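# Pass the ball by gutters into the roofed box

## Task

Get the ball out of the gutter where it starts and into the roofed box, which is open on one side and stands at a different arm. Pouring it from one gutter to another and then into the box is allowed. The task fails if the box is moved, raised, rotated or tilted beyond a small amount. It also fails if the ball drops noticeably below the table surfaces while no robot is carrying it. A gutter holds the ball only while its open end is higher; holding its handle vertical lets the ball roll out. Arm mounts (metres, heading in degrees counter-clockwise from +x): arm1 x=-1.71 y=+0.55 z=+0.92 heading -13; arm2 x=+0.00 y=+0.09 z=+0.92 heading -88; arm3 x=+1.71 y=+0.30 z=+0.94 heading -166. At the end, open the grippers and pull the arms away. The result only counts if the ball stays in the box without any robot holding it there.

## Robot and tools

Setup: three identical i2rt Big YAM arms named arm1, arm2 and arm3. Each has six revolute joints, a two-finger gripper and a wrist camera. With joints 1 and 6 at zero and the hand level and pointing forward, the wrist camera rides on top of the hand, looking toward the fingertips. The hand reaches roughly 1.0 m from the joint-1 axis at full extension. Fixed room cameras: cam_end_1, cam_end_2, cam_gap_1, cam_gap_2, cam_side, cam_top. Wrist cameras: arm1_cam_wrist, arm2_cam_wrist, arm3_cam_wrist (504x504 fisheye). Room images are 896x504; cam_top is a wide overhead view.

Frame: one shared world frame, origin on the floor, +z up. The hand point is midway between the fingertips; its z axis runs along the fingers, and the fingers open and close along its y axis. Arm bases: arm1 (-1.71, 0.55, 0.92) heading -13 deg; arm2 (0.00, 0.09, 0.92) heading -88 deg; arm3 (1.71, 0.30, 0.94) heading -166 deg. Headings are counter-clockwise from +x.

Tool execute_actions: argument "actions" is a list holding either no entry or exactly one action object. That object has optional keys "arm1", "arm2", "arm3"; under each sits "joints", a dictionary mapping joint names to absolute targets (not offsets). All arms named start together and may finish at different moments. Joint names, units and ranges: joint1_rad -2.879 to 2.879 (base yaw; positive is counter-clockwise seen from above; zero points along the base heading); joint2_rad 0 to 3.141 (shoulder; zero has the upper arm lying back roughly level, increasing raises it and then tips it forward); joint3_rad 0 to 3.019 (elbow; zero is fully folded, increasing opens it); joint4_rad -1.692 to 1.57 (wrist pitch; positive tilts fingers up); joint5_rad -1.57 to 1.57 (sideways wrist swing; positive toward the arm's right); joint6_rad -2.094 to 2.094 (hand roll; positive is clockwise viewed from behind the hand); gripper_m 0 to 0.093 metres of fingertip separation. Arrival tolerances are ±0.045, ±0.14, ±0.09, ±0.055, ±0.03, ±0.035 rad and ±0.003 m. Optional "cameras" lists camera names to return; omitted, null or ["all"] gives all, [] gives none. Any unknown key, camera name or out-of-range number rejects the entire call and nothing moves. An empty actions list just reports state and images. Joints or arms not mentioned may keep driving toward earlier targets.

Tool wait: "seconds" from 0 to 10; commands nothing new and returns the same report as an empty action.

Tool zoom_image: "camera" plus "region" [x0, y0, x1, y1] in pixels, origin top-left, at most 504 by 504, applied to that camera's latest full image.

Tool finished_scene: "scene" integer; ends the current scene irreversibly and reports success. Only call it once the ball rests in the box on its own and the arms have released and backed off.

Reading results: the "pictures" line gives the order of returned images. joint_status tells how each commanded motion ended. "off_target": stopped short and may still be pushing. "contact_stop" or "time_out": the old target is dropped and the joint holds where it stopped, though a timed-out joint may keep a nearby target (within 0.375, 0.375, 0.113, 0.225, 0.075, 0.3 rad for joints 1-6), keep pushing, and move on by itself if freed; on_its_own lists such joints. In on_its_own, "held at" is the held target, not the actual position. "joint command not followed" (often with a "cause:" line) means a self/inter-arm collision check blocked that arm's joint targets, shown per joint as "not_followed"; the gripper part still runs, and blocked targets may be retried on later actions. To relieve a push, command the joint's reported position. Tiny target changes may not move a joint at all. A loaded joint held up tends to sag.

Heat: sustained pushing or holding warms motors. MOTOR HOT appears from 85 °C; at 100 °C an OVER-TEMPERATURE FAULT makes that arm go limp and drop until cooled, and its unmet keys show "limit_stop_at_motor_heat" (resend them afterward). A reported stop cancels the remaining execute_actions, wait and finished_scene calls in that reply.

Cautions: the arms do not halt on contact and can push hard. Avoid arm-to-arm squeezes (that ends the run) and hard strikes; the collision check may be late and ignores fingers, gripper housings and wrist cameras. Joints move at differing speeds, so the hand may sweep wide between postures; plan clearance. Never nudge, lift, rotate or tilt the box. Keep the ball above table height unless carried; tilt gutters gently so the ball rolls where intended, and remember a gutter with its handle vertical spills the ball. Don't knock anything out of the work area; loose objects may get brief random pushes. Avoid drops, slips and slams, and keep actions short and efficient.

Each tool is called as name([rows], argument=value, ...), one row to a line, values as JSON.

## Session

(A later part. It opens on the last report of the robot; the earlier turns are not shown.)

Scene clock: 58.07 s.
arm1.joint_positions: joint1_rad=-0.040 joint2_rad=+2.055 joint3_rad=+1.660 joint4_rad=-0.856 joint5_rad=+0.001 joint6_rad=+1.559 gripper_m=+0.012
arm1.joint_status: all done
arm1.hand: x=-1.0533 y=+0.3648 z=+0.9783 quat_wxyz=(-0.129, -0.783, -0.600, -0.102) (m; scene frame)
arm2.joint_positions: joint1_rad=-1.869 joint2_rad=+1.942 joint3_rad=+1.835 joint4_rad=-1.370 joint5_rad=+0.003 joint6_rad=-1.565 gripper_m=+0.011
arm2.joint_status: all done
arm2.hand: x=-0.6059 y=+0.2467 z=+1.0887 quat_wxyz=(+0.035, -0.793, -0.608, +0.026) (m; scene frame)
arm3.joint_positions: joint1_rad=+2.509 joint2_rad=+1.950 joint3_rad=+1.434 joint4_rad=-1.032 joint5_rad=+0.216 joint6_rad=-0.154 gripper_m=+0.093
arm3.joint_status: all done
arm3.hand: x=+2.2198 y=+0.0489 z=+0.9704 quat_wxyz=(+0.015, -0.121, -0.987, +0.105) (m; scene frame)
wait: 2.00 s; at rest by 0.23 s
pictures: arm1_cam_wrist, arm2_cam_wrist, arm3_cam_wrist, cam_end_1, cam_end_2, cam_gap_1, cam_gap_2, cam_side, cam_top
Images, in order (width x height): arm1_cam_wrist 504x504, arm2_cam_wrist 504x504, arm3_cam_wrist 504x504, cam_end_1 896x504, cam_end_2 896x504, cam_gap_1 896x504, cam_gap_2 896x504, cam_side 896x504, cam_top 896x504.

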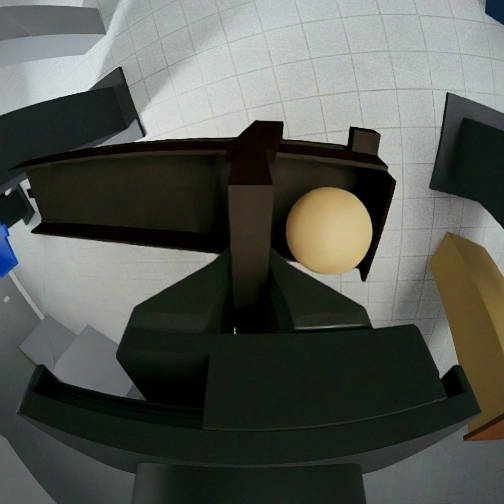

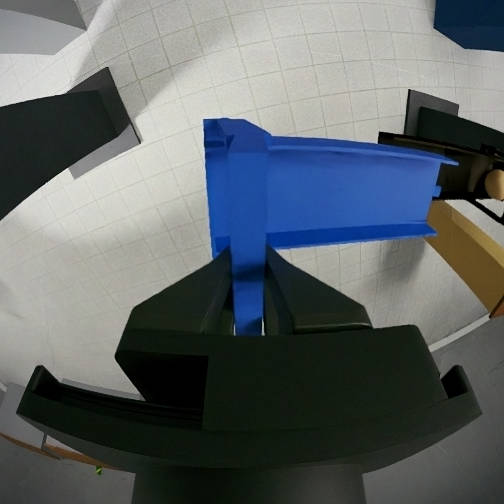

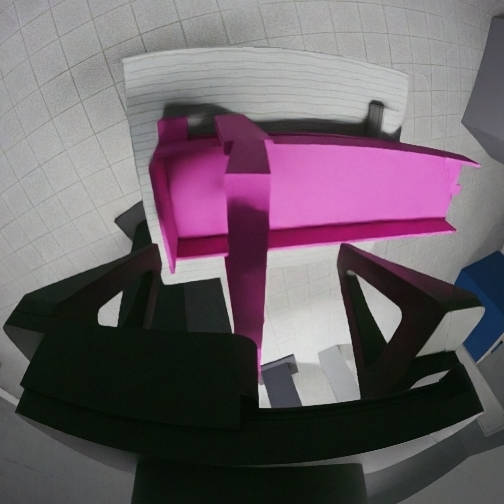

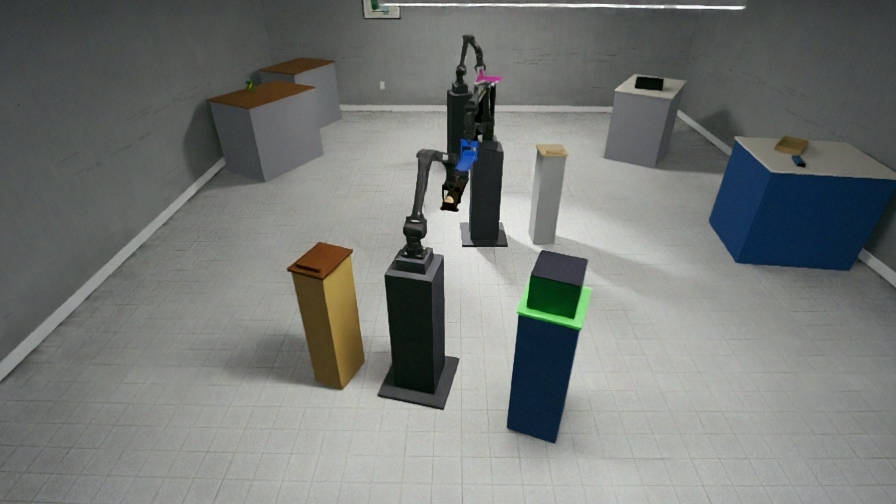

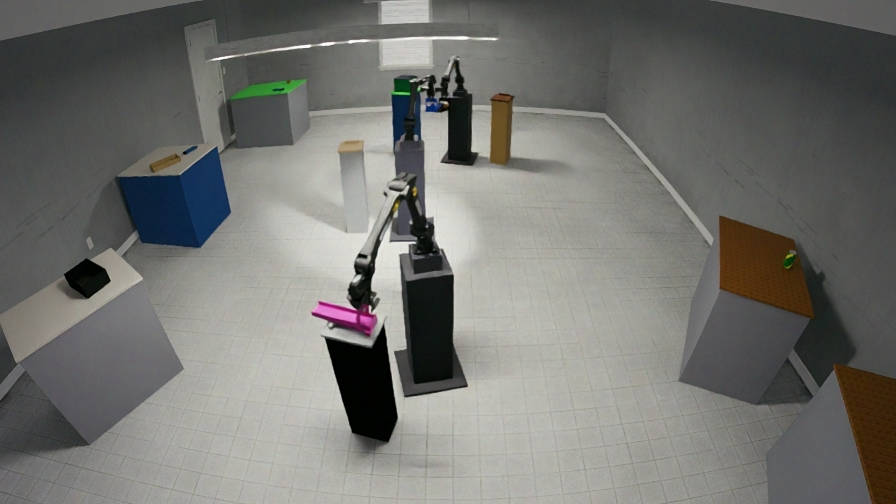

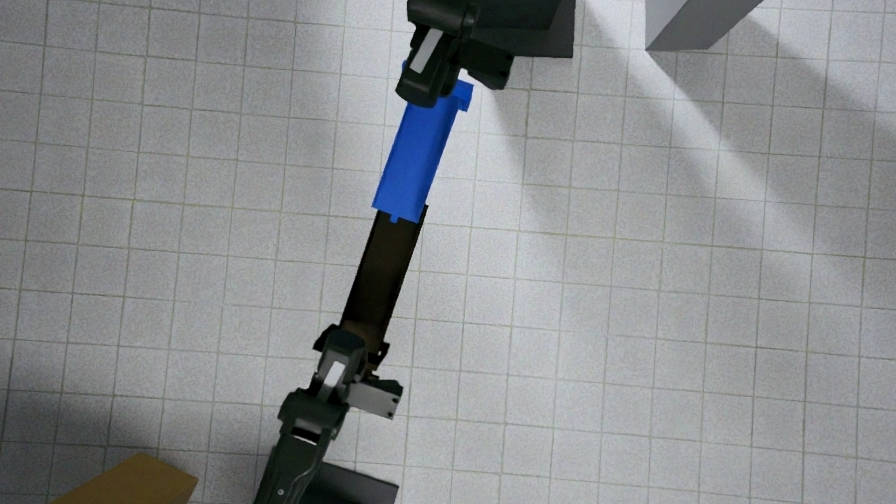

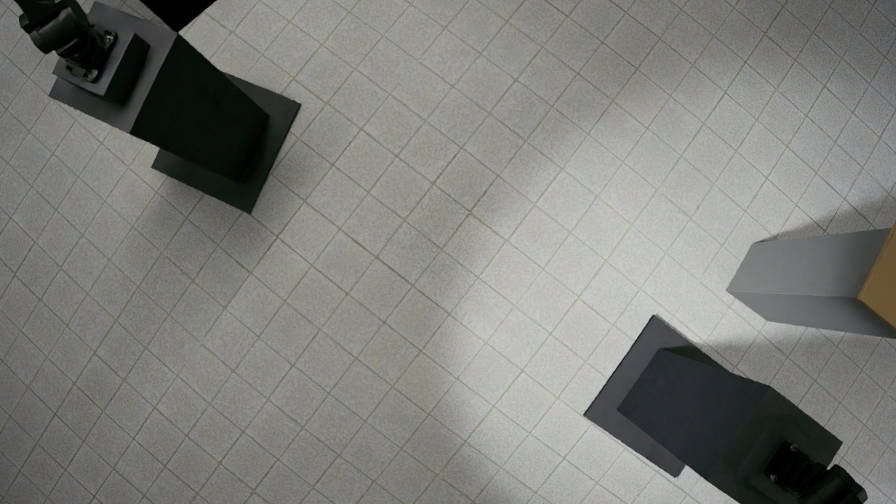

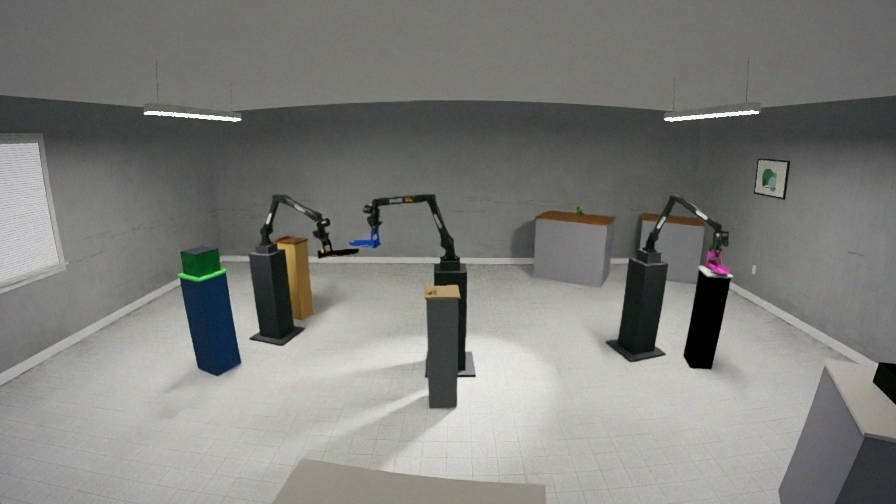

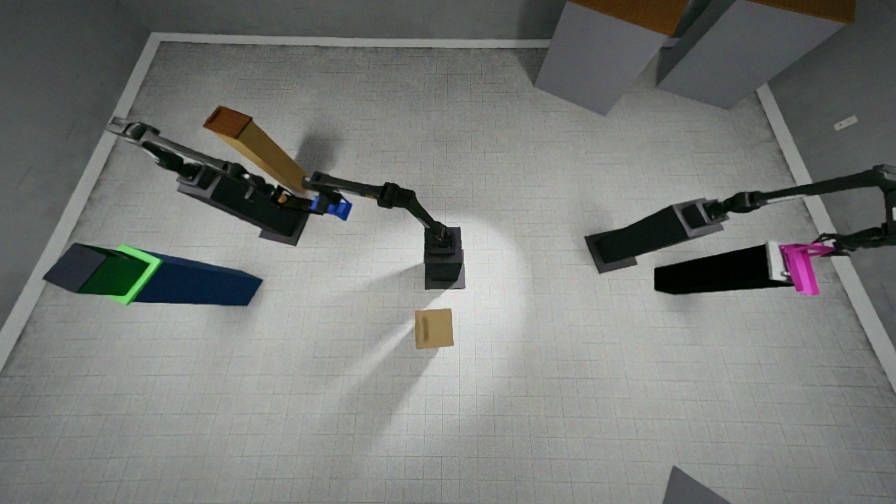

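zoom_image(camera="cam_end_1", region=[495, 235, 615, 345])

zoom_image(camera="cam_top", region=[30, 220, 190, 320])

zoom_image(camera="cam_side", region=[165, 230, 305, 300])

zoom_image(camera="cam_end_2", region=[375, 60, 445, 115])

Region (495, 235, 615, 345) of cam_end_1's 896x504 image, scaled by 4.200, with more detail than that image has; it fills the top 462 rows of this view, and the rest is white.

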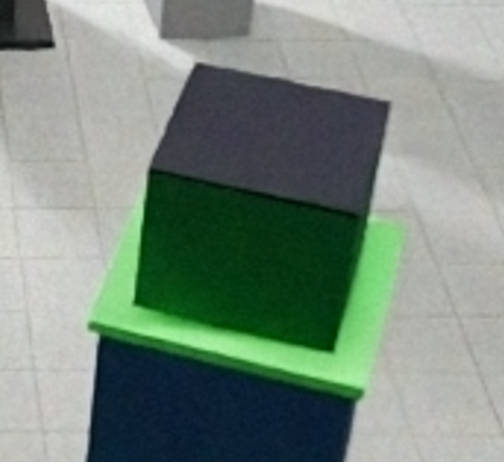

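Region (30, 220, 190, 320) of cam_top's 896x504 image, scaled by 3.150, with more detail than that image has; it fills the top 315 rows of this view, and the rest is white.

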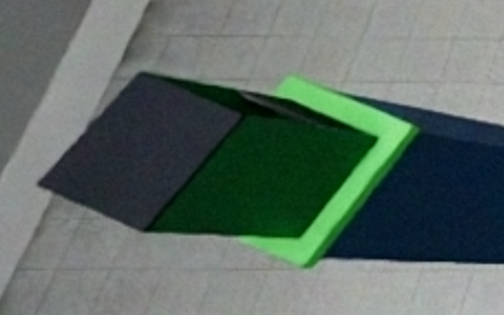

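Region (165, 230, 305, 300) of cam_side's 896x504 image, scaled by 3.600, with more detail than that image has.

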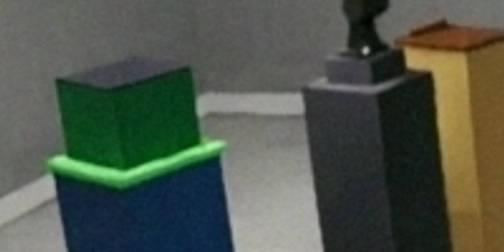

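Region (375, 60, 445, 115) of cam_end_2's 896x504 image, scaled by 7.200, with more detail than that image has; it fills the top 396 rows of this view, and the rest is white.

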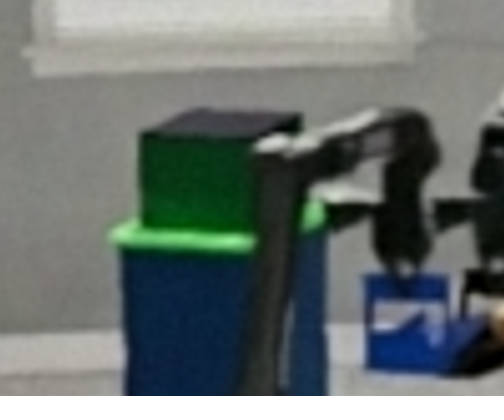

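execute_actions([
  {"arm1":{"joints":{"joint2_rad":1.74}},"arm2":{"joints":{"joint1_rad":-1.3,"joint2_rad":1.55}},"arm3":{"joints":{"joint2_rad":1.75,"joint3_rad":1.5,"joint4_rad":-1.2}}},
], cameras=["arm1_cam_wrist","cam_side","arm3_cam_wrist"])

Scene clock: 61.60 s.
arm1.joint_positions: joint1_rad=-0.040 joint2_rad=+1.754 joint3_rad=+1.695 joint4_rad=-0.852 joint5_rad=+0.001 joint6_rad=+1.559 gripper_m=+0.012
arm1.joint_status: all done
arm1.hand: x=-1.0546 y=+0.3631 z=+1.1979 quat_wxyz=(-0.261, -0.750, -0.574, -0.200) (m; scene frame)
arm2.joint_positions: joint1_rad=-1.298 joint2_rad=+1.546 joint3_rad=+1.854 joint4_rad=-1.373 joint5_rad=-0.002 joint6_rad=-1.566 gripper_m=+0.011
arm2.joint_status: all done
arm2.hand: x=-0.5385 y=-0.0865 z=+1.3289 quat_wxyz=(+0.143, -0.572, -0.782, +0.203) (m; scene frame)
arm3.joint_positions: joint1_rad=+2.509 joint2_rad=+1.734 joint3_rad=+1.469 joint4_rad=-1.193 joint5_rad=+0.216 joint6_rad=-0.154 gripper_m=+0.093
arm3.joint_status: all done
arm3.hand: x=+2.2035 y=+0.0550 z=+1.0959 quat_wxyz=(-0.028, -0.126, -0.985, +0.117) (m; scene frame)
pictures: arm1_cam_wrist, arm3_cam_wrist, cam_side
Images, in order (width x height): arm1_cam_wrist 504x504, arm3_cam_wrist 504x504, cam_side 896x504.

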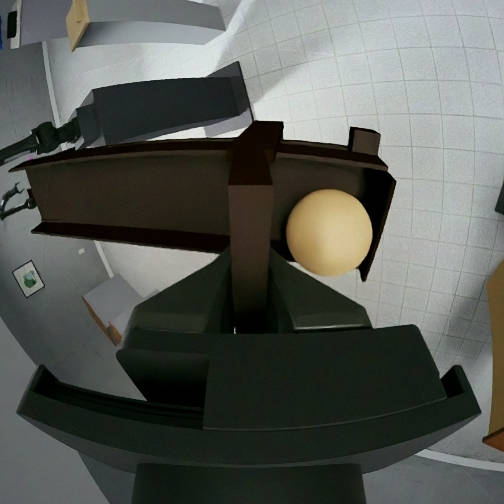

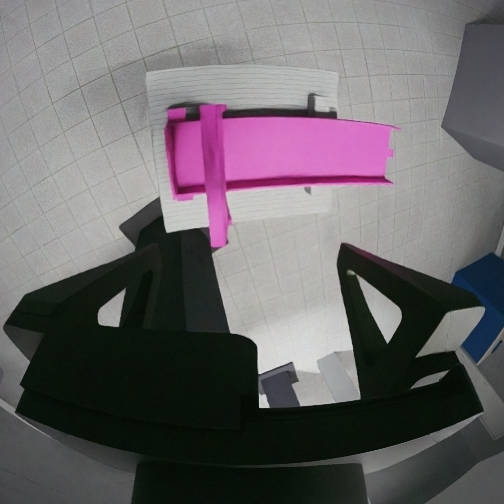

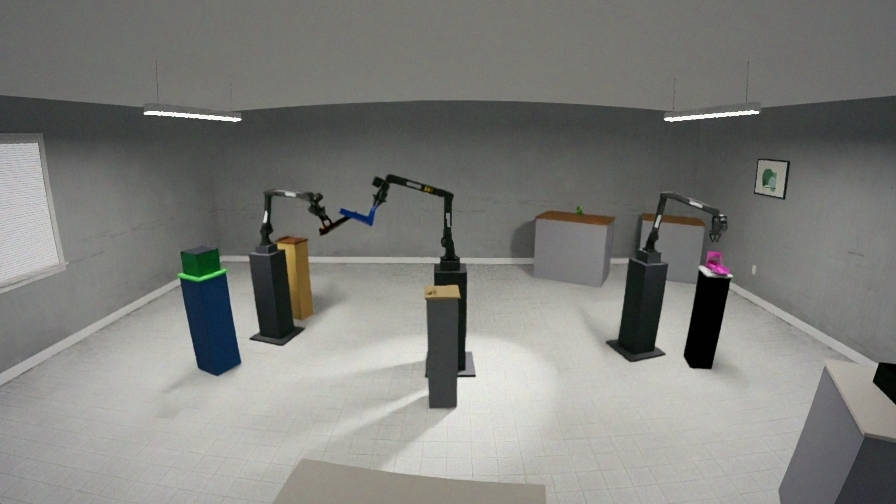

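execute_actions([
  {"arm1":{"joints":{"joint1_rad":-1.47,"joint2_rad":1.0,"joint3_rad":0.95,"joint4_rad":-0.82}},"arm2":{"joints":{"joint1_rad":0.085,"joint2_rad":1.70,"joint3_rad":1.45,"joint4_rad":-1.29,"joint5_rad":0.2,"joint6_rad":0.04}},"arm3":{"joints":{"joint2_rad":1.0,"joint3_rad":1.0,"joint4_rad":-1.0,"joint5_rad":0}}},
], cameras=["arm1_cam_wrist","arm2_cam_wrist","cam_side","cam_end_1","cam_top"])

Scene clock: 64.23 s.
arm1.joint_positions: joint1_rad=-1.467 joint2_rad=+1.012 joint3_rad=+0.947 joint4_rad=-0.836 joint5_rad=+0.003 joint6_rad=+1.560 gripper_m=+0.012
arm1.joint_status: all done
arm1.hand: x=-1.7726 y=+0.1410 z=+1.1843 quat_wxyz=(-0.325, -0.944, +0.058, +0.019) (m; scene frame)
arm2.joint_positions: joint1_rad=+0.089 joint2_rad=+1.734 joint3_rad=+1.436 joint4_rad=-1.287 joint5_rad=+0.194 joint6_rad=+0.031 gripper_m=+0.011
arm2.joint_status: all done
arm2.hand: x=+0.0327 y=-0.4252 z=+1.0605 quat_wxyz=(+0.065, -0.667, -0.739, +0.068) (m; scene frame)
arm3.joint_positions: joint1_rad=+2.509 joint2_rad=+0.988 joint3_rad=+1.012 joint4_rad=-1.012 joint5_rad=+0.004 joint6_rad=-0.154 gripper_m=+0.093
arm3.joint_status: all done
arm3.hand: x=+2.0699 y=+0.1490 z=+1.2304 quat_wxyz=(-0.279, -0.116, -0.950, +0.078) (m; scene frame)
pictures: arm1_cam_wrist, arm2_cam_wrist, cam_end_1, cam_side, cam_top
Images, in order (width x height): arm1_cam_wrist 504x504, arm2_cam_wrist 504x504, cam_end_1 896x504, cam_side 896x504, cam_top 896x504.

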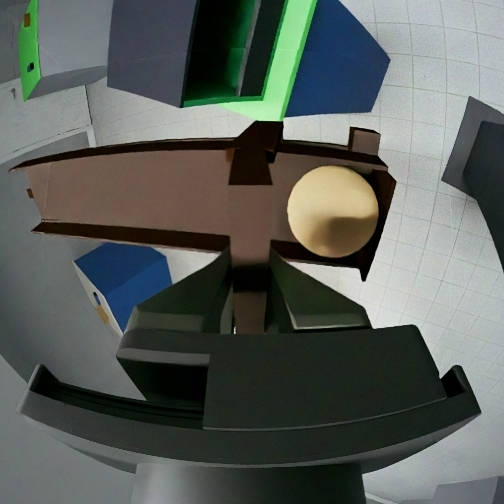

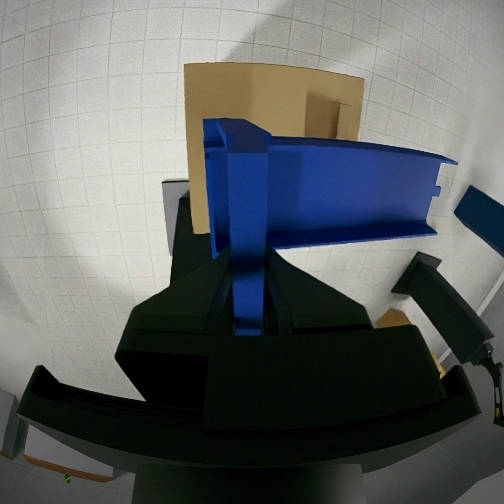

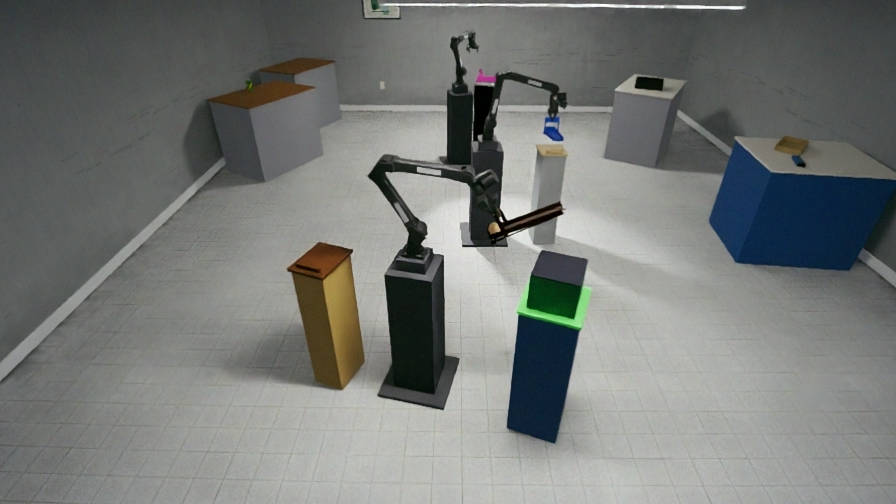

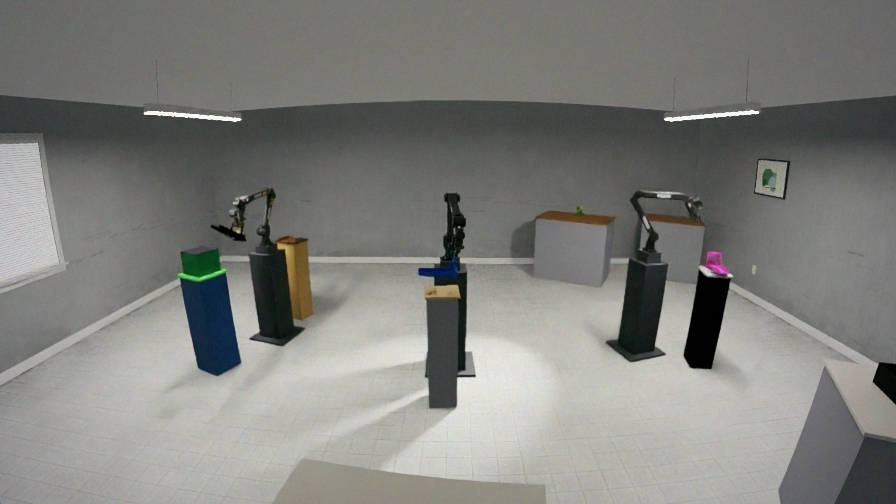

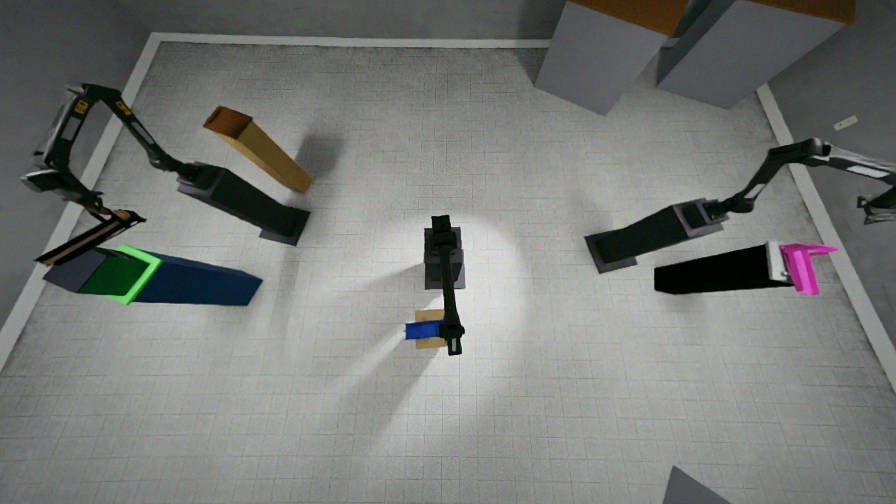

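zoom_image(camera="arm1_cam_wrist", region=[90, 0, 340, 140])

Region (90, 0, 340, 140) of arm1_cam_wrist's 504x504 image, scaled by 2.016, with more detail than that image has; it fills the top 282 rows of this view, and the rest is white.

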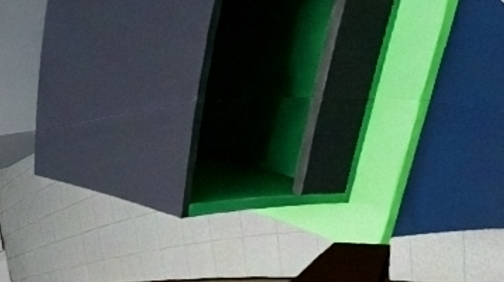

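execute_actions([
  {"arm1":{"joints":{"joint1_rad":-1.75,"joint2_rad":0.73,"joint3_rad":0.475,"joint4_rad":-0.94}},"arm2":{"joints":{"joint2_rad":1.80,"joint3_rad":1.32,"joint4_rad":-1.05,"joint5_rad":0.21,"joint6_rad":0.045}}},
], cameras=["arm1_cam_wrist","arm2_cam_wrist","cam_side","cam_end_1","cam_top"])

Scene clock: 66.93 s.
arm1.joint_positions: joint1_rad=-1.745 joint2_rad=+0.736 joint3_rad=+0.467 joint4_rad=-0.944 joint5_rad=+0.003 joint6_rad=+1.560 gripper_m=+0.012
arm1.joint_status: all done
arm1.hand: x=-1.8126 y=+0.3300 z=+1.0179 quat_wxyz=(-0.170, -0.965, +0.195, +0.033) (m; scene frame)
arm2.joint_positions: joint1_rad=+0.089 joint2_rad=+1.808 joint3_rad=+1.311 joint4_rad=-1.059 joint5_rad=+0.204 joint6_rad=+0.037 gripper_m=+0.011
arm2.joint_status: all done
arm2.hand: x=+0.0322 y=-0.4295 z=+0.9802 quat_wxyz=(+0.057, -0.671, -0.735, +0.081) (m; scene frame)
arm3.joint_positions: joint1_rad=+2.509 joint2_rad=+0.988 joint3_rad=+1.012 joint4_rad=-1.012 joint5_rad=+0.004 joint6_rad=-0.154 gripper_m=+0.093
arm3.joint_status: not commanded
arm3.hand: x=+2.0699 y=+0.1490 z=+1.2304 quat_wxyz=(-0.279, -0.116, -0.950, +0.078) (m; scene frame)
pictures: arm1_cam_wrist, arm2_cam_wrist, cam_end_1, cam_side, cam_top
Images, in order (width x height): arm1_cam_wrist 504x504, arm2_cam_wrist 504x504, cam_end_1 896x504, cam_side 896x504, cam_top 896x504.

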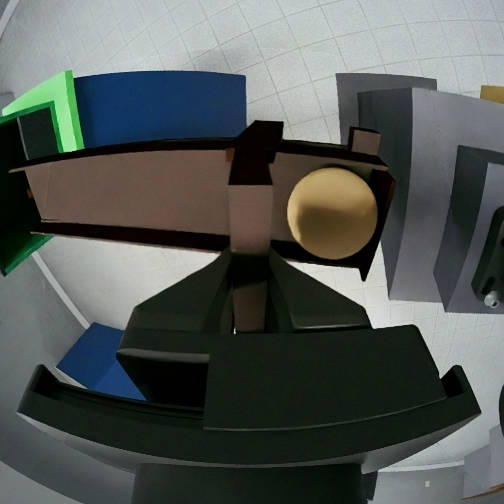

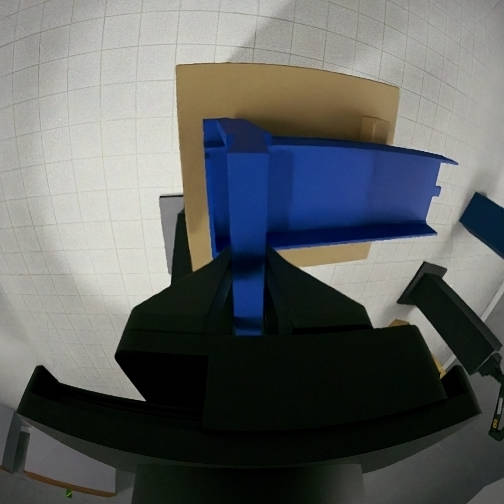

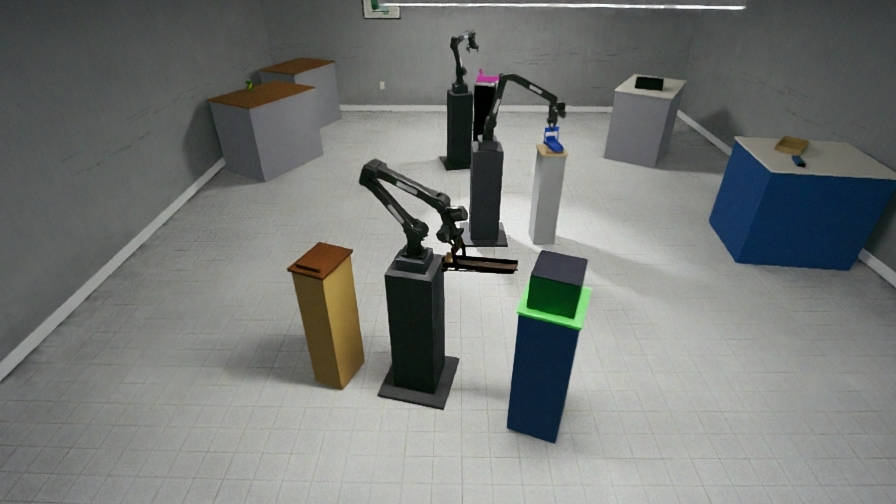

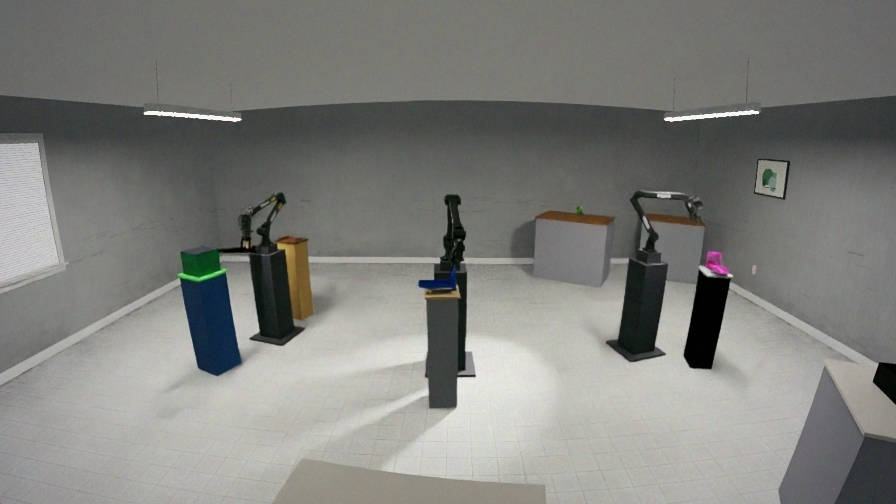

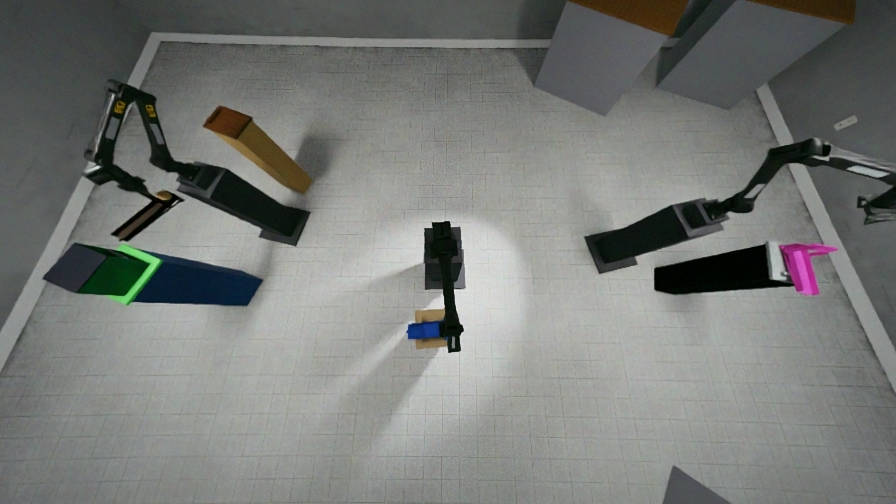

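zoom_image(camera="arm1_cam_wrist", region=[0, 60, 130, 290])

zoom_image(camera="cam_end_1", region=[430, 215, 610, 335])

Region (0, 60, 130, 290) of arm1_cam_wrist's 504x504 image, scaled by 2.191, with more detail than that image has; it fills the left 285 columns of this view, and the rest is white.

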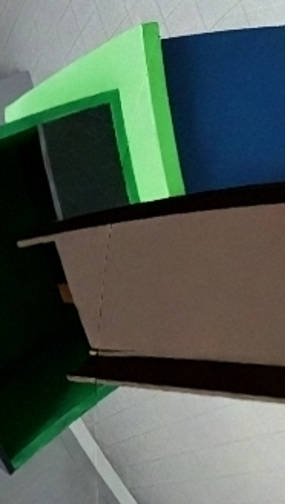

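Region (430, 215, 610, 335) of cam_end_1's 896x504 image, scaled by 2.800, with more detail than that image has.

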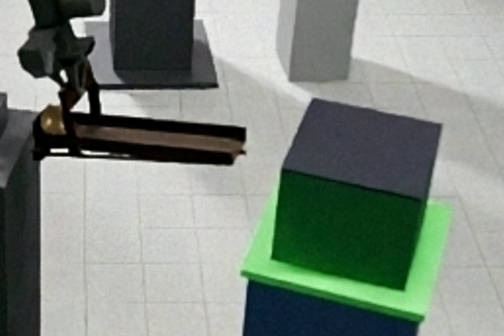

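execute_actions([
  {"arm1":{"joints":{"joint2_rad":1.03,"joint3_rad":0.74,"joint4_rad":-0.96}},"arm2":{"joints":{"joint2_rad":1.835}}},
], cameras=["arm1_cam_wrist","arm2_cam_wrist","cam_side","cam_end_1"])

Scene clock: 69.13 s.
arm1.joint_positions: joint1_rad=-1.745 joint2_rad=+1.032 joint3_rad=+0.688 joint4_rad=-0.964 joint5_rad=+0.003 joint6_rad=+1.560 gripper_m=+0.012
arm1.joint_status: all done
arm1.hand: x=-1.8400 y=+0.2670 z=+1.0385 quat_wxyz=(-0.124, -0.972, +0.196, +0.023) (m; scene frame)
arm2.joint_positions: joint1_rad=+0.089 joint2_rad=+1.816 joint3_rad=+1.311 joint4_rad=-1.059 joint5_rad=+0.204 joint6_rad=+0.037 gripper_m=+0.011
arm2.joint_status: all done
arm2.hand: x=+0.0321 y=-0.4289 z=+0.9760 quat_wxyz=(+0.060, -0.670, -0.736, +0.079) (m; scene frame)
arm3.joint_positions: joint1_rad=+2.509 joint2_rad=+0.988 joint3_rad=+1.012 joint4_rad=-1.012 joint5_rad=+0.004 joint6_rad=-0.154 gripper_m=+0.093
arm3.joint_status: not commanded
arm3.hand: x=+2.0699 y=+0.1490 z=+1.2304 quat_wxyz=(-0.279, -0.116, -0.950, +0.078) (m; scene frame)
pictures: arm1_cam_wrist, arm2_cam_wrist, cam_end_1, cam_side
Images, in order (width x height): arm1_cam_wrist 504x504, arm2_cam_wrist 504x504, cam_end_1 896x504, cam_side 896x504.

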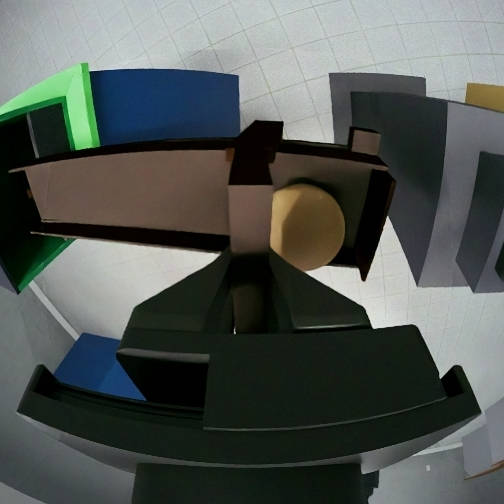

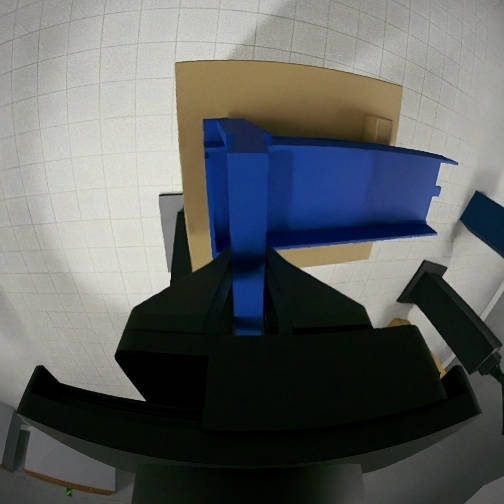

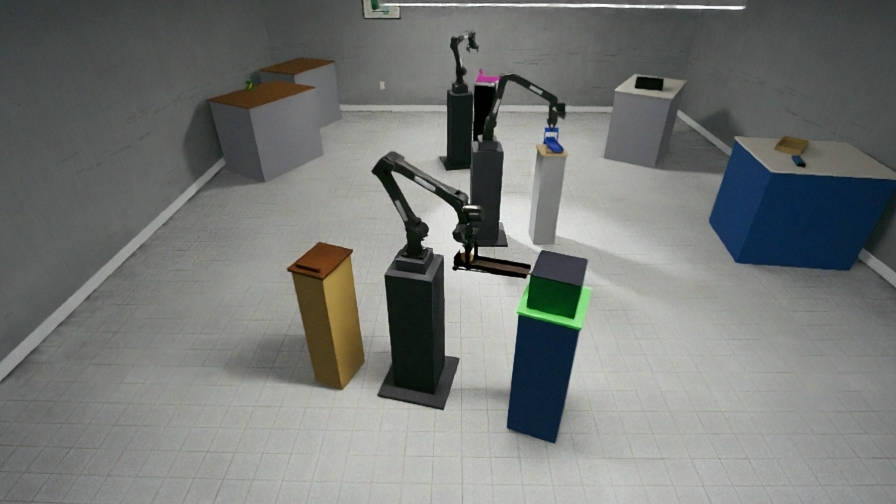

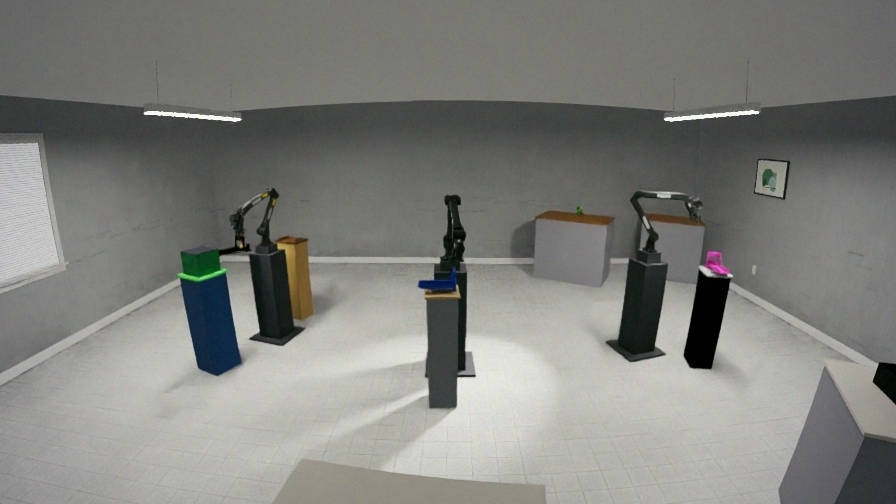

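execute_actions(actions=[], cameras=["arm1_cam_wrist","cam_end_1"])

zoom_image(camera="cam_end_1", region=[445, 225, 605, 335])

zoom_image(camera="arm1_cam_wrist", region=[0, 60, 130, 310])

Scene clock: 69.20 s.
arm1.joint_positions: joint1_rad=-1.745 joint2_rad=+1.032 joint3_rad=+0.688 joint4_rad=-0.964 joint5_rad=+0.003 joint6_rad=+1.560 gripper_m=+0.012
arm1.joint_status: all done
arm1.hand: x=-1.8400 y=+0.2670 z=+1.0385 quat_wxyz=(-0.124, -0.972, +0.196, +0.023) (m; scene frame)
arm2.joint_positions: joint1_rad=+0.089 joint2_rad=+1.816 joint3_rad=+1.311 joint4_rad=-1.059 joint5_rad=+0.204 joint6_rad=+0.037 gripper_m=+0.011
arm2.joint_status: all done
arm2.hand: x=+0.0321 y=-0.4289 z=+0.9760 quat_wxyz=(+0.060, -0.670, -0.736, +0.079) (m; scene frame)
arm3.joint_positions: joint1_rad=+2.509 joint2_rad=+0.988 joint3_rad=+1.012 joint4_rad=-1.012 joint5_rad=+0.004 joint6_rad=-0.154 gripper_m=+0.093
arm3.joint_status: not commanded
arm3.hand: x=+2.0699 y=+0.1490 z=+1.2304 quat_wxyz=(-0.279, -0.116, -0.950, +0.078) (m; scene frame)
pictures: arm1_cam_wrist, cam_end_1
Images, in order (width x height): arm1_cam_wrist 504x504, cam_end_1 896x504.

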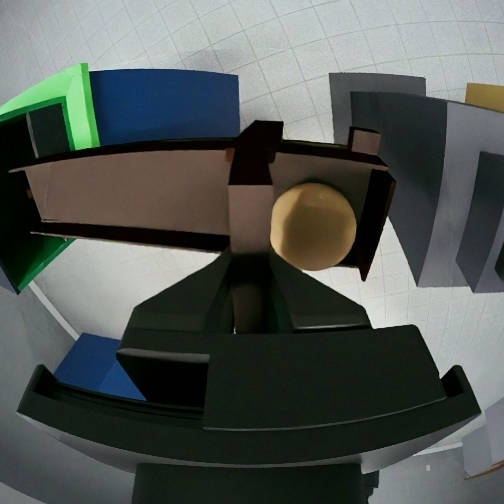

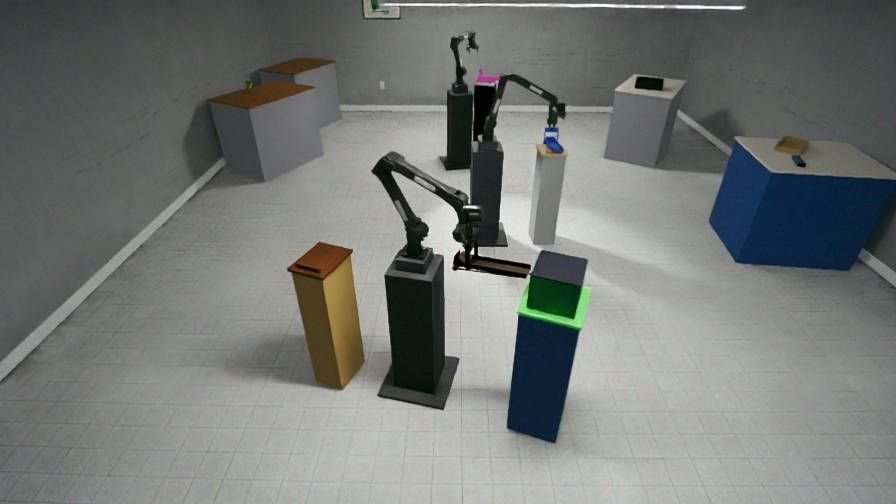

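Region (445, 225, 605, 335) of cam_end_1's 896x504 image, scaled by 3.150, with more detail than that image has; it fills the top 346 rows of this view, and the rest is white.

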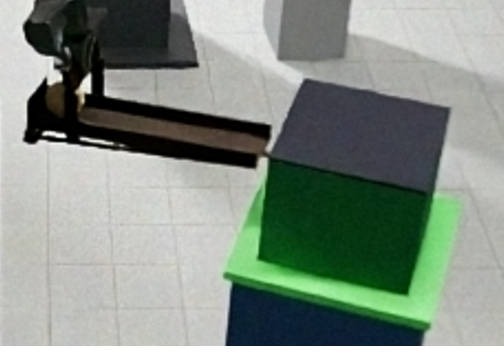

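Region (0, 60, 130, 310) of arm1_cam_wrist's 504x504 image, scaled by 2.016, with more detail than that image has; it fills the left 262 columns of this view, and the rest is white.

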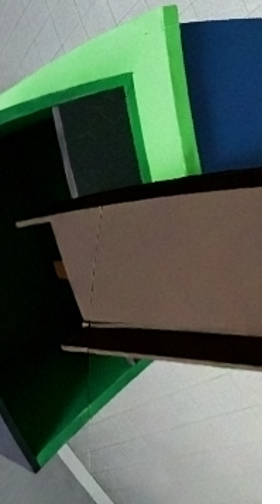

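execute_actions([
  {"arm1":{"joints":{"joint2_rad":1.295,"joint3_rad":1.022,"joint4_rad":-1.02}},"arm2":{"joints":{"joint2_rad":1.855}}},
], cameras=["arm1_cam_wrist","arm2_cam_wrist","cam_end_1"])

Scene clock: 70.83 s.
arm1.joint_positions: joint1_rad=-1.745 joint2_rad=+1.299 joint3_rad=+0.963 joint4_rad=-1.020 joint5_rad=+0.003 joint6_rad=+1.560 gripper_m=+0.012
arm1.joint_status: all done
arm1.hand: x=-1.8756 y=+0.1850 z=+1.0604 quat_wxyz=(-0.100, -0.975, +0.197, +0.018) (m; scene frame)
arm2.joint_positions: joint1_rad=+0.089 joint2_rad=+1.831 joint3_rad=+1.311 joint4_rad=-1.059 joint5_rad=+0.209 joint6_rad=+0.037 gripper_m=+0.011
arm2.joint_status: all done
arm2.hand: x=+0.0312 y=-0.4280 z=+0.9689 quat_wxyz=(+0.067, -0.670, -0.736, +0.076) (m; scene frame)
arm3.joint_positions: joint1_rad=+2.509 joint2_rad=+0.988 joint3_rad=+1.012 joint4_rad=-1.012 joint5_rad=+0.004 joint6_rad=-0.154 gripper_m=+0.093
arm3.joint_status: not commanded
arm3.hand: x=+2.0699 y=+0.1490 z=+1.2304 quat_wxyz=(-0.279, -0.116, -0.950, +0.078) (m; scene frame)
pictures: arm1_cam_wrist, arm2_cam_wrist, cam_end_1
Images, in order (width x height): arm1_cam_wrist 504x504, arm2_cam_wrist 504x504, cam_end_1 896x504.

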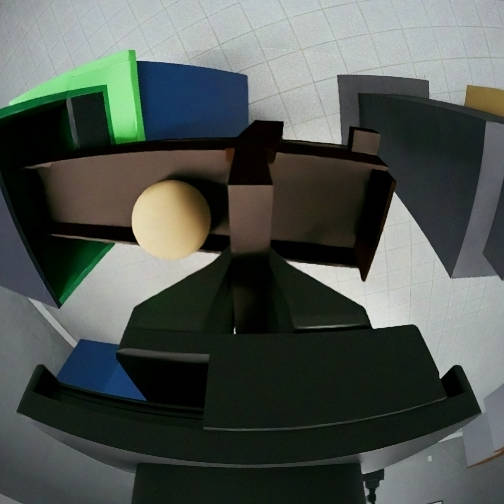

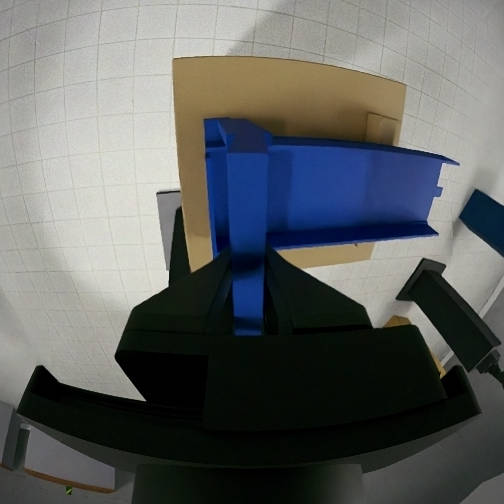

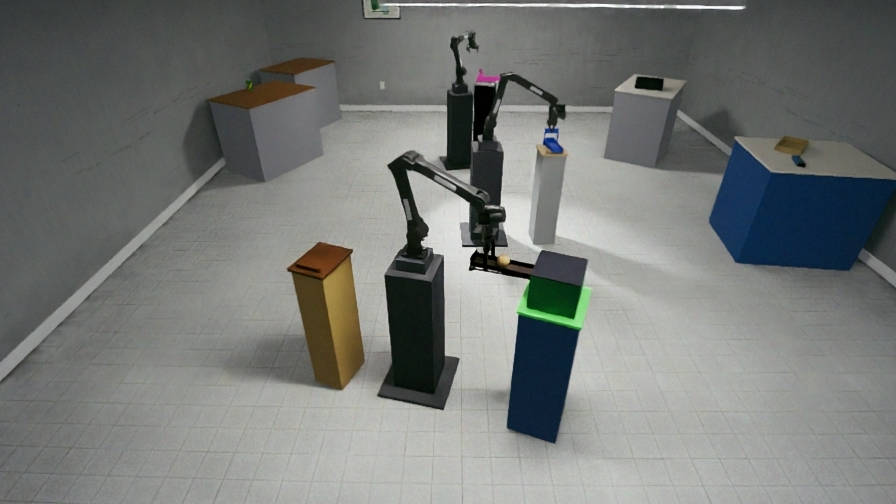

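execute_actions([
  {"arm1":{"joints":{"joint4_rad":-1.075}},"arm2":{"joints":{"gripper_m":0.093}}},
], cameras=["arm1_cam_wrist","arm2_cam_wrist","cam_end_1"])

Scene clock: 71.60 s.
arm1.joint_positions: joint1_rad=-1.745 joint2_rad=+1.299 joint3_rad=+0.963 joint4_rad=-1.067 joint5_rad=+0.003 joint6_rad=+1.560 gripper_m=+0.012
arm1.joint_status: all done
arm1.hand: x=-1.8710 y=+0.1955 z=+1.0583 quat_wxyz=(-0.077, -0.977, +0.197, +0.013) (m; scene frame)
arm2.joint_positions: joint1_rad=+0.089 joint2_rad=+1.831 joint3_rad=+1.311 joint4_rad=-1.059 joint5_rad=+0.209 joint6_rad=+0.037 gripper_m=+0.093
arm2.joint_status: all done
arm2.hand: x=+0.0312 y=-0.4280 z=+0.9687 quat_wxyz=(+0.067, -0.670, -0.736, +0.076) (m; scene frame)
arm3.joint_positions: joint1_rad=+2.509 joint2_rad=+0.988 joint3_rad=+1.012 joint4_rad=-1.012 joint5_rad=+0.004 joint6_rad=-0.154 gripper_m=+0.093
arm3.joint_status: not commanded
arm3.hand: x=+2.0699 y=+0.1490 z=+1.2304 quat_wxyz=(-0.279, -0.116, -0.950, +0.078) (m; scene frame)
pictures: arm1_cam_wrist, arm2_cam_wrist, cam_end_1
Images, in order (width x height): arm1_cam_wrist 504x504, arm2_cam_wrist 504x504, cam_end_1 896x504.

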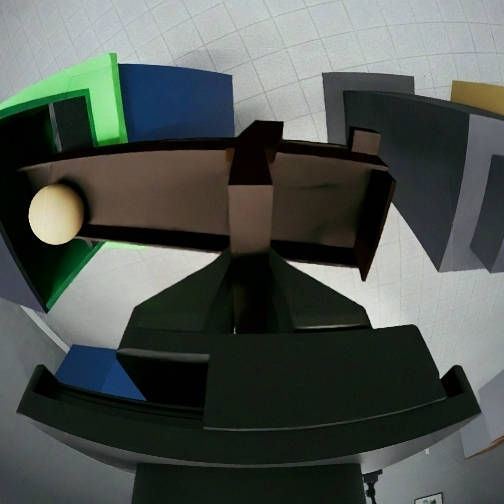

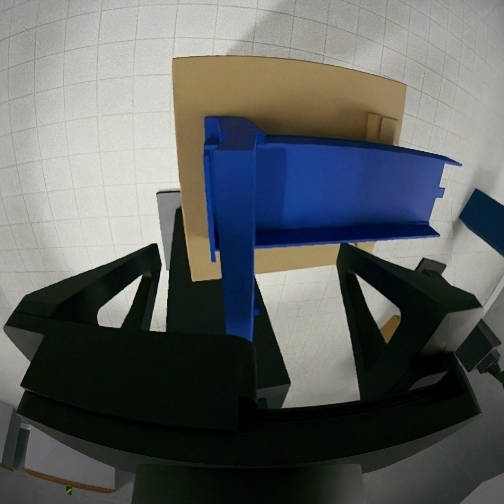

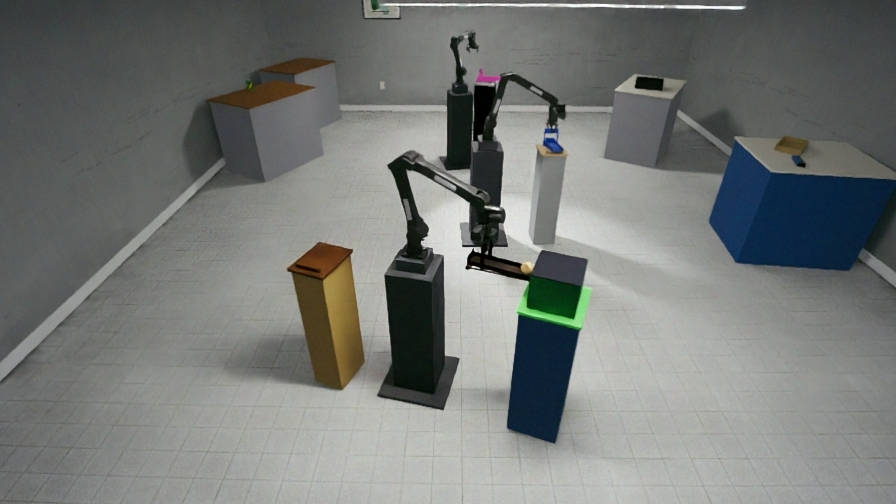

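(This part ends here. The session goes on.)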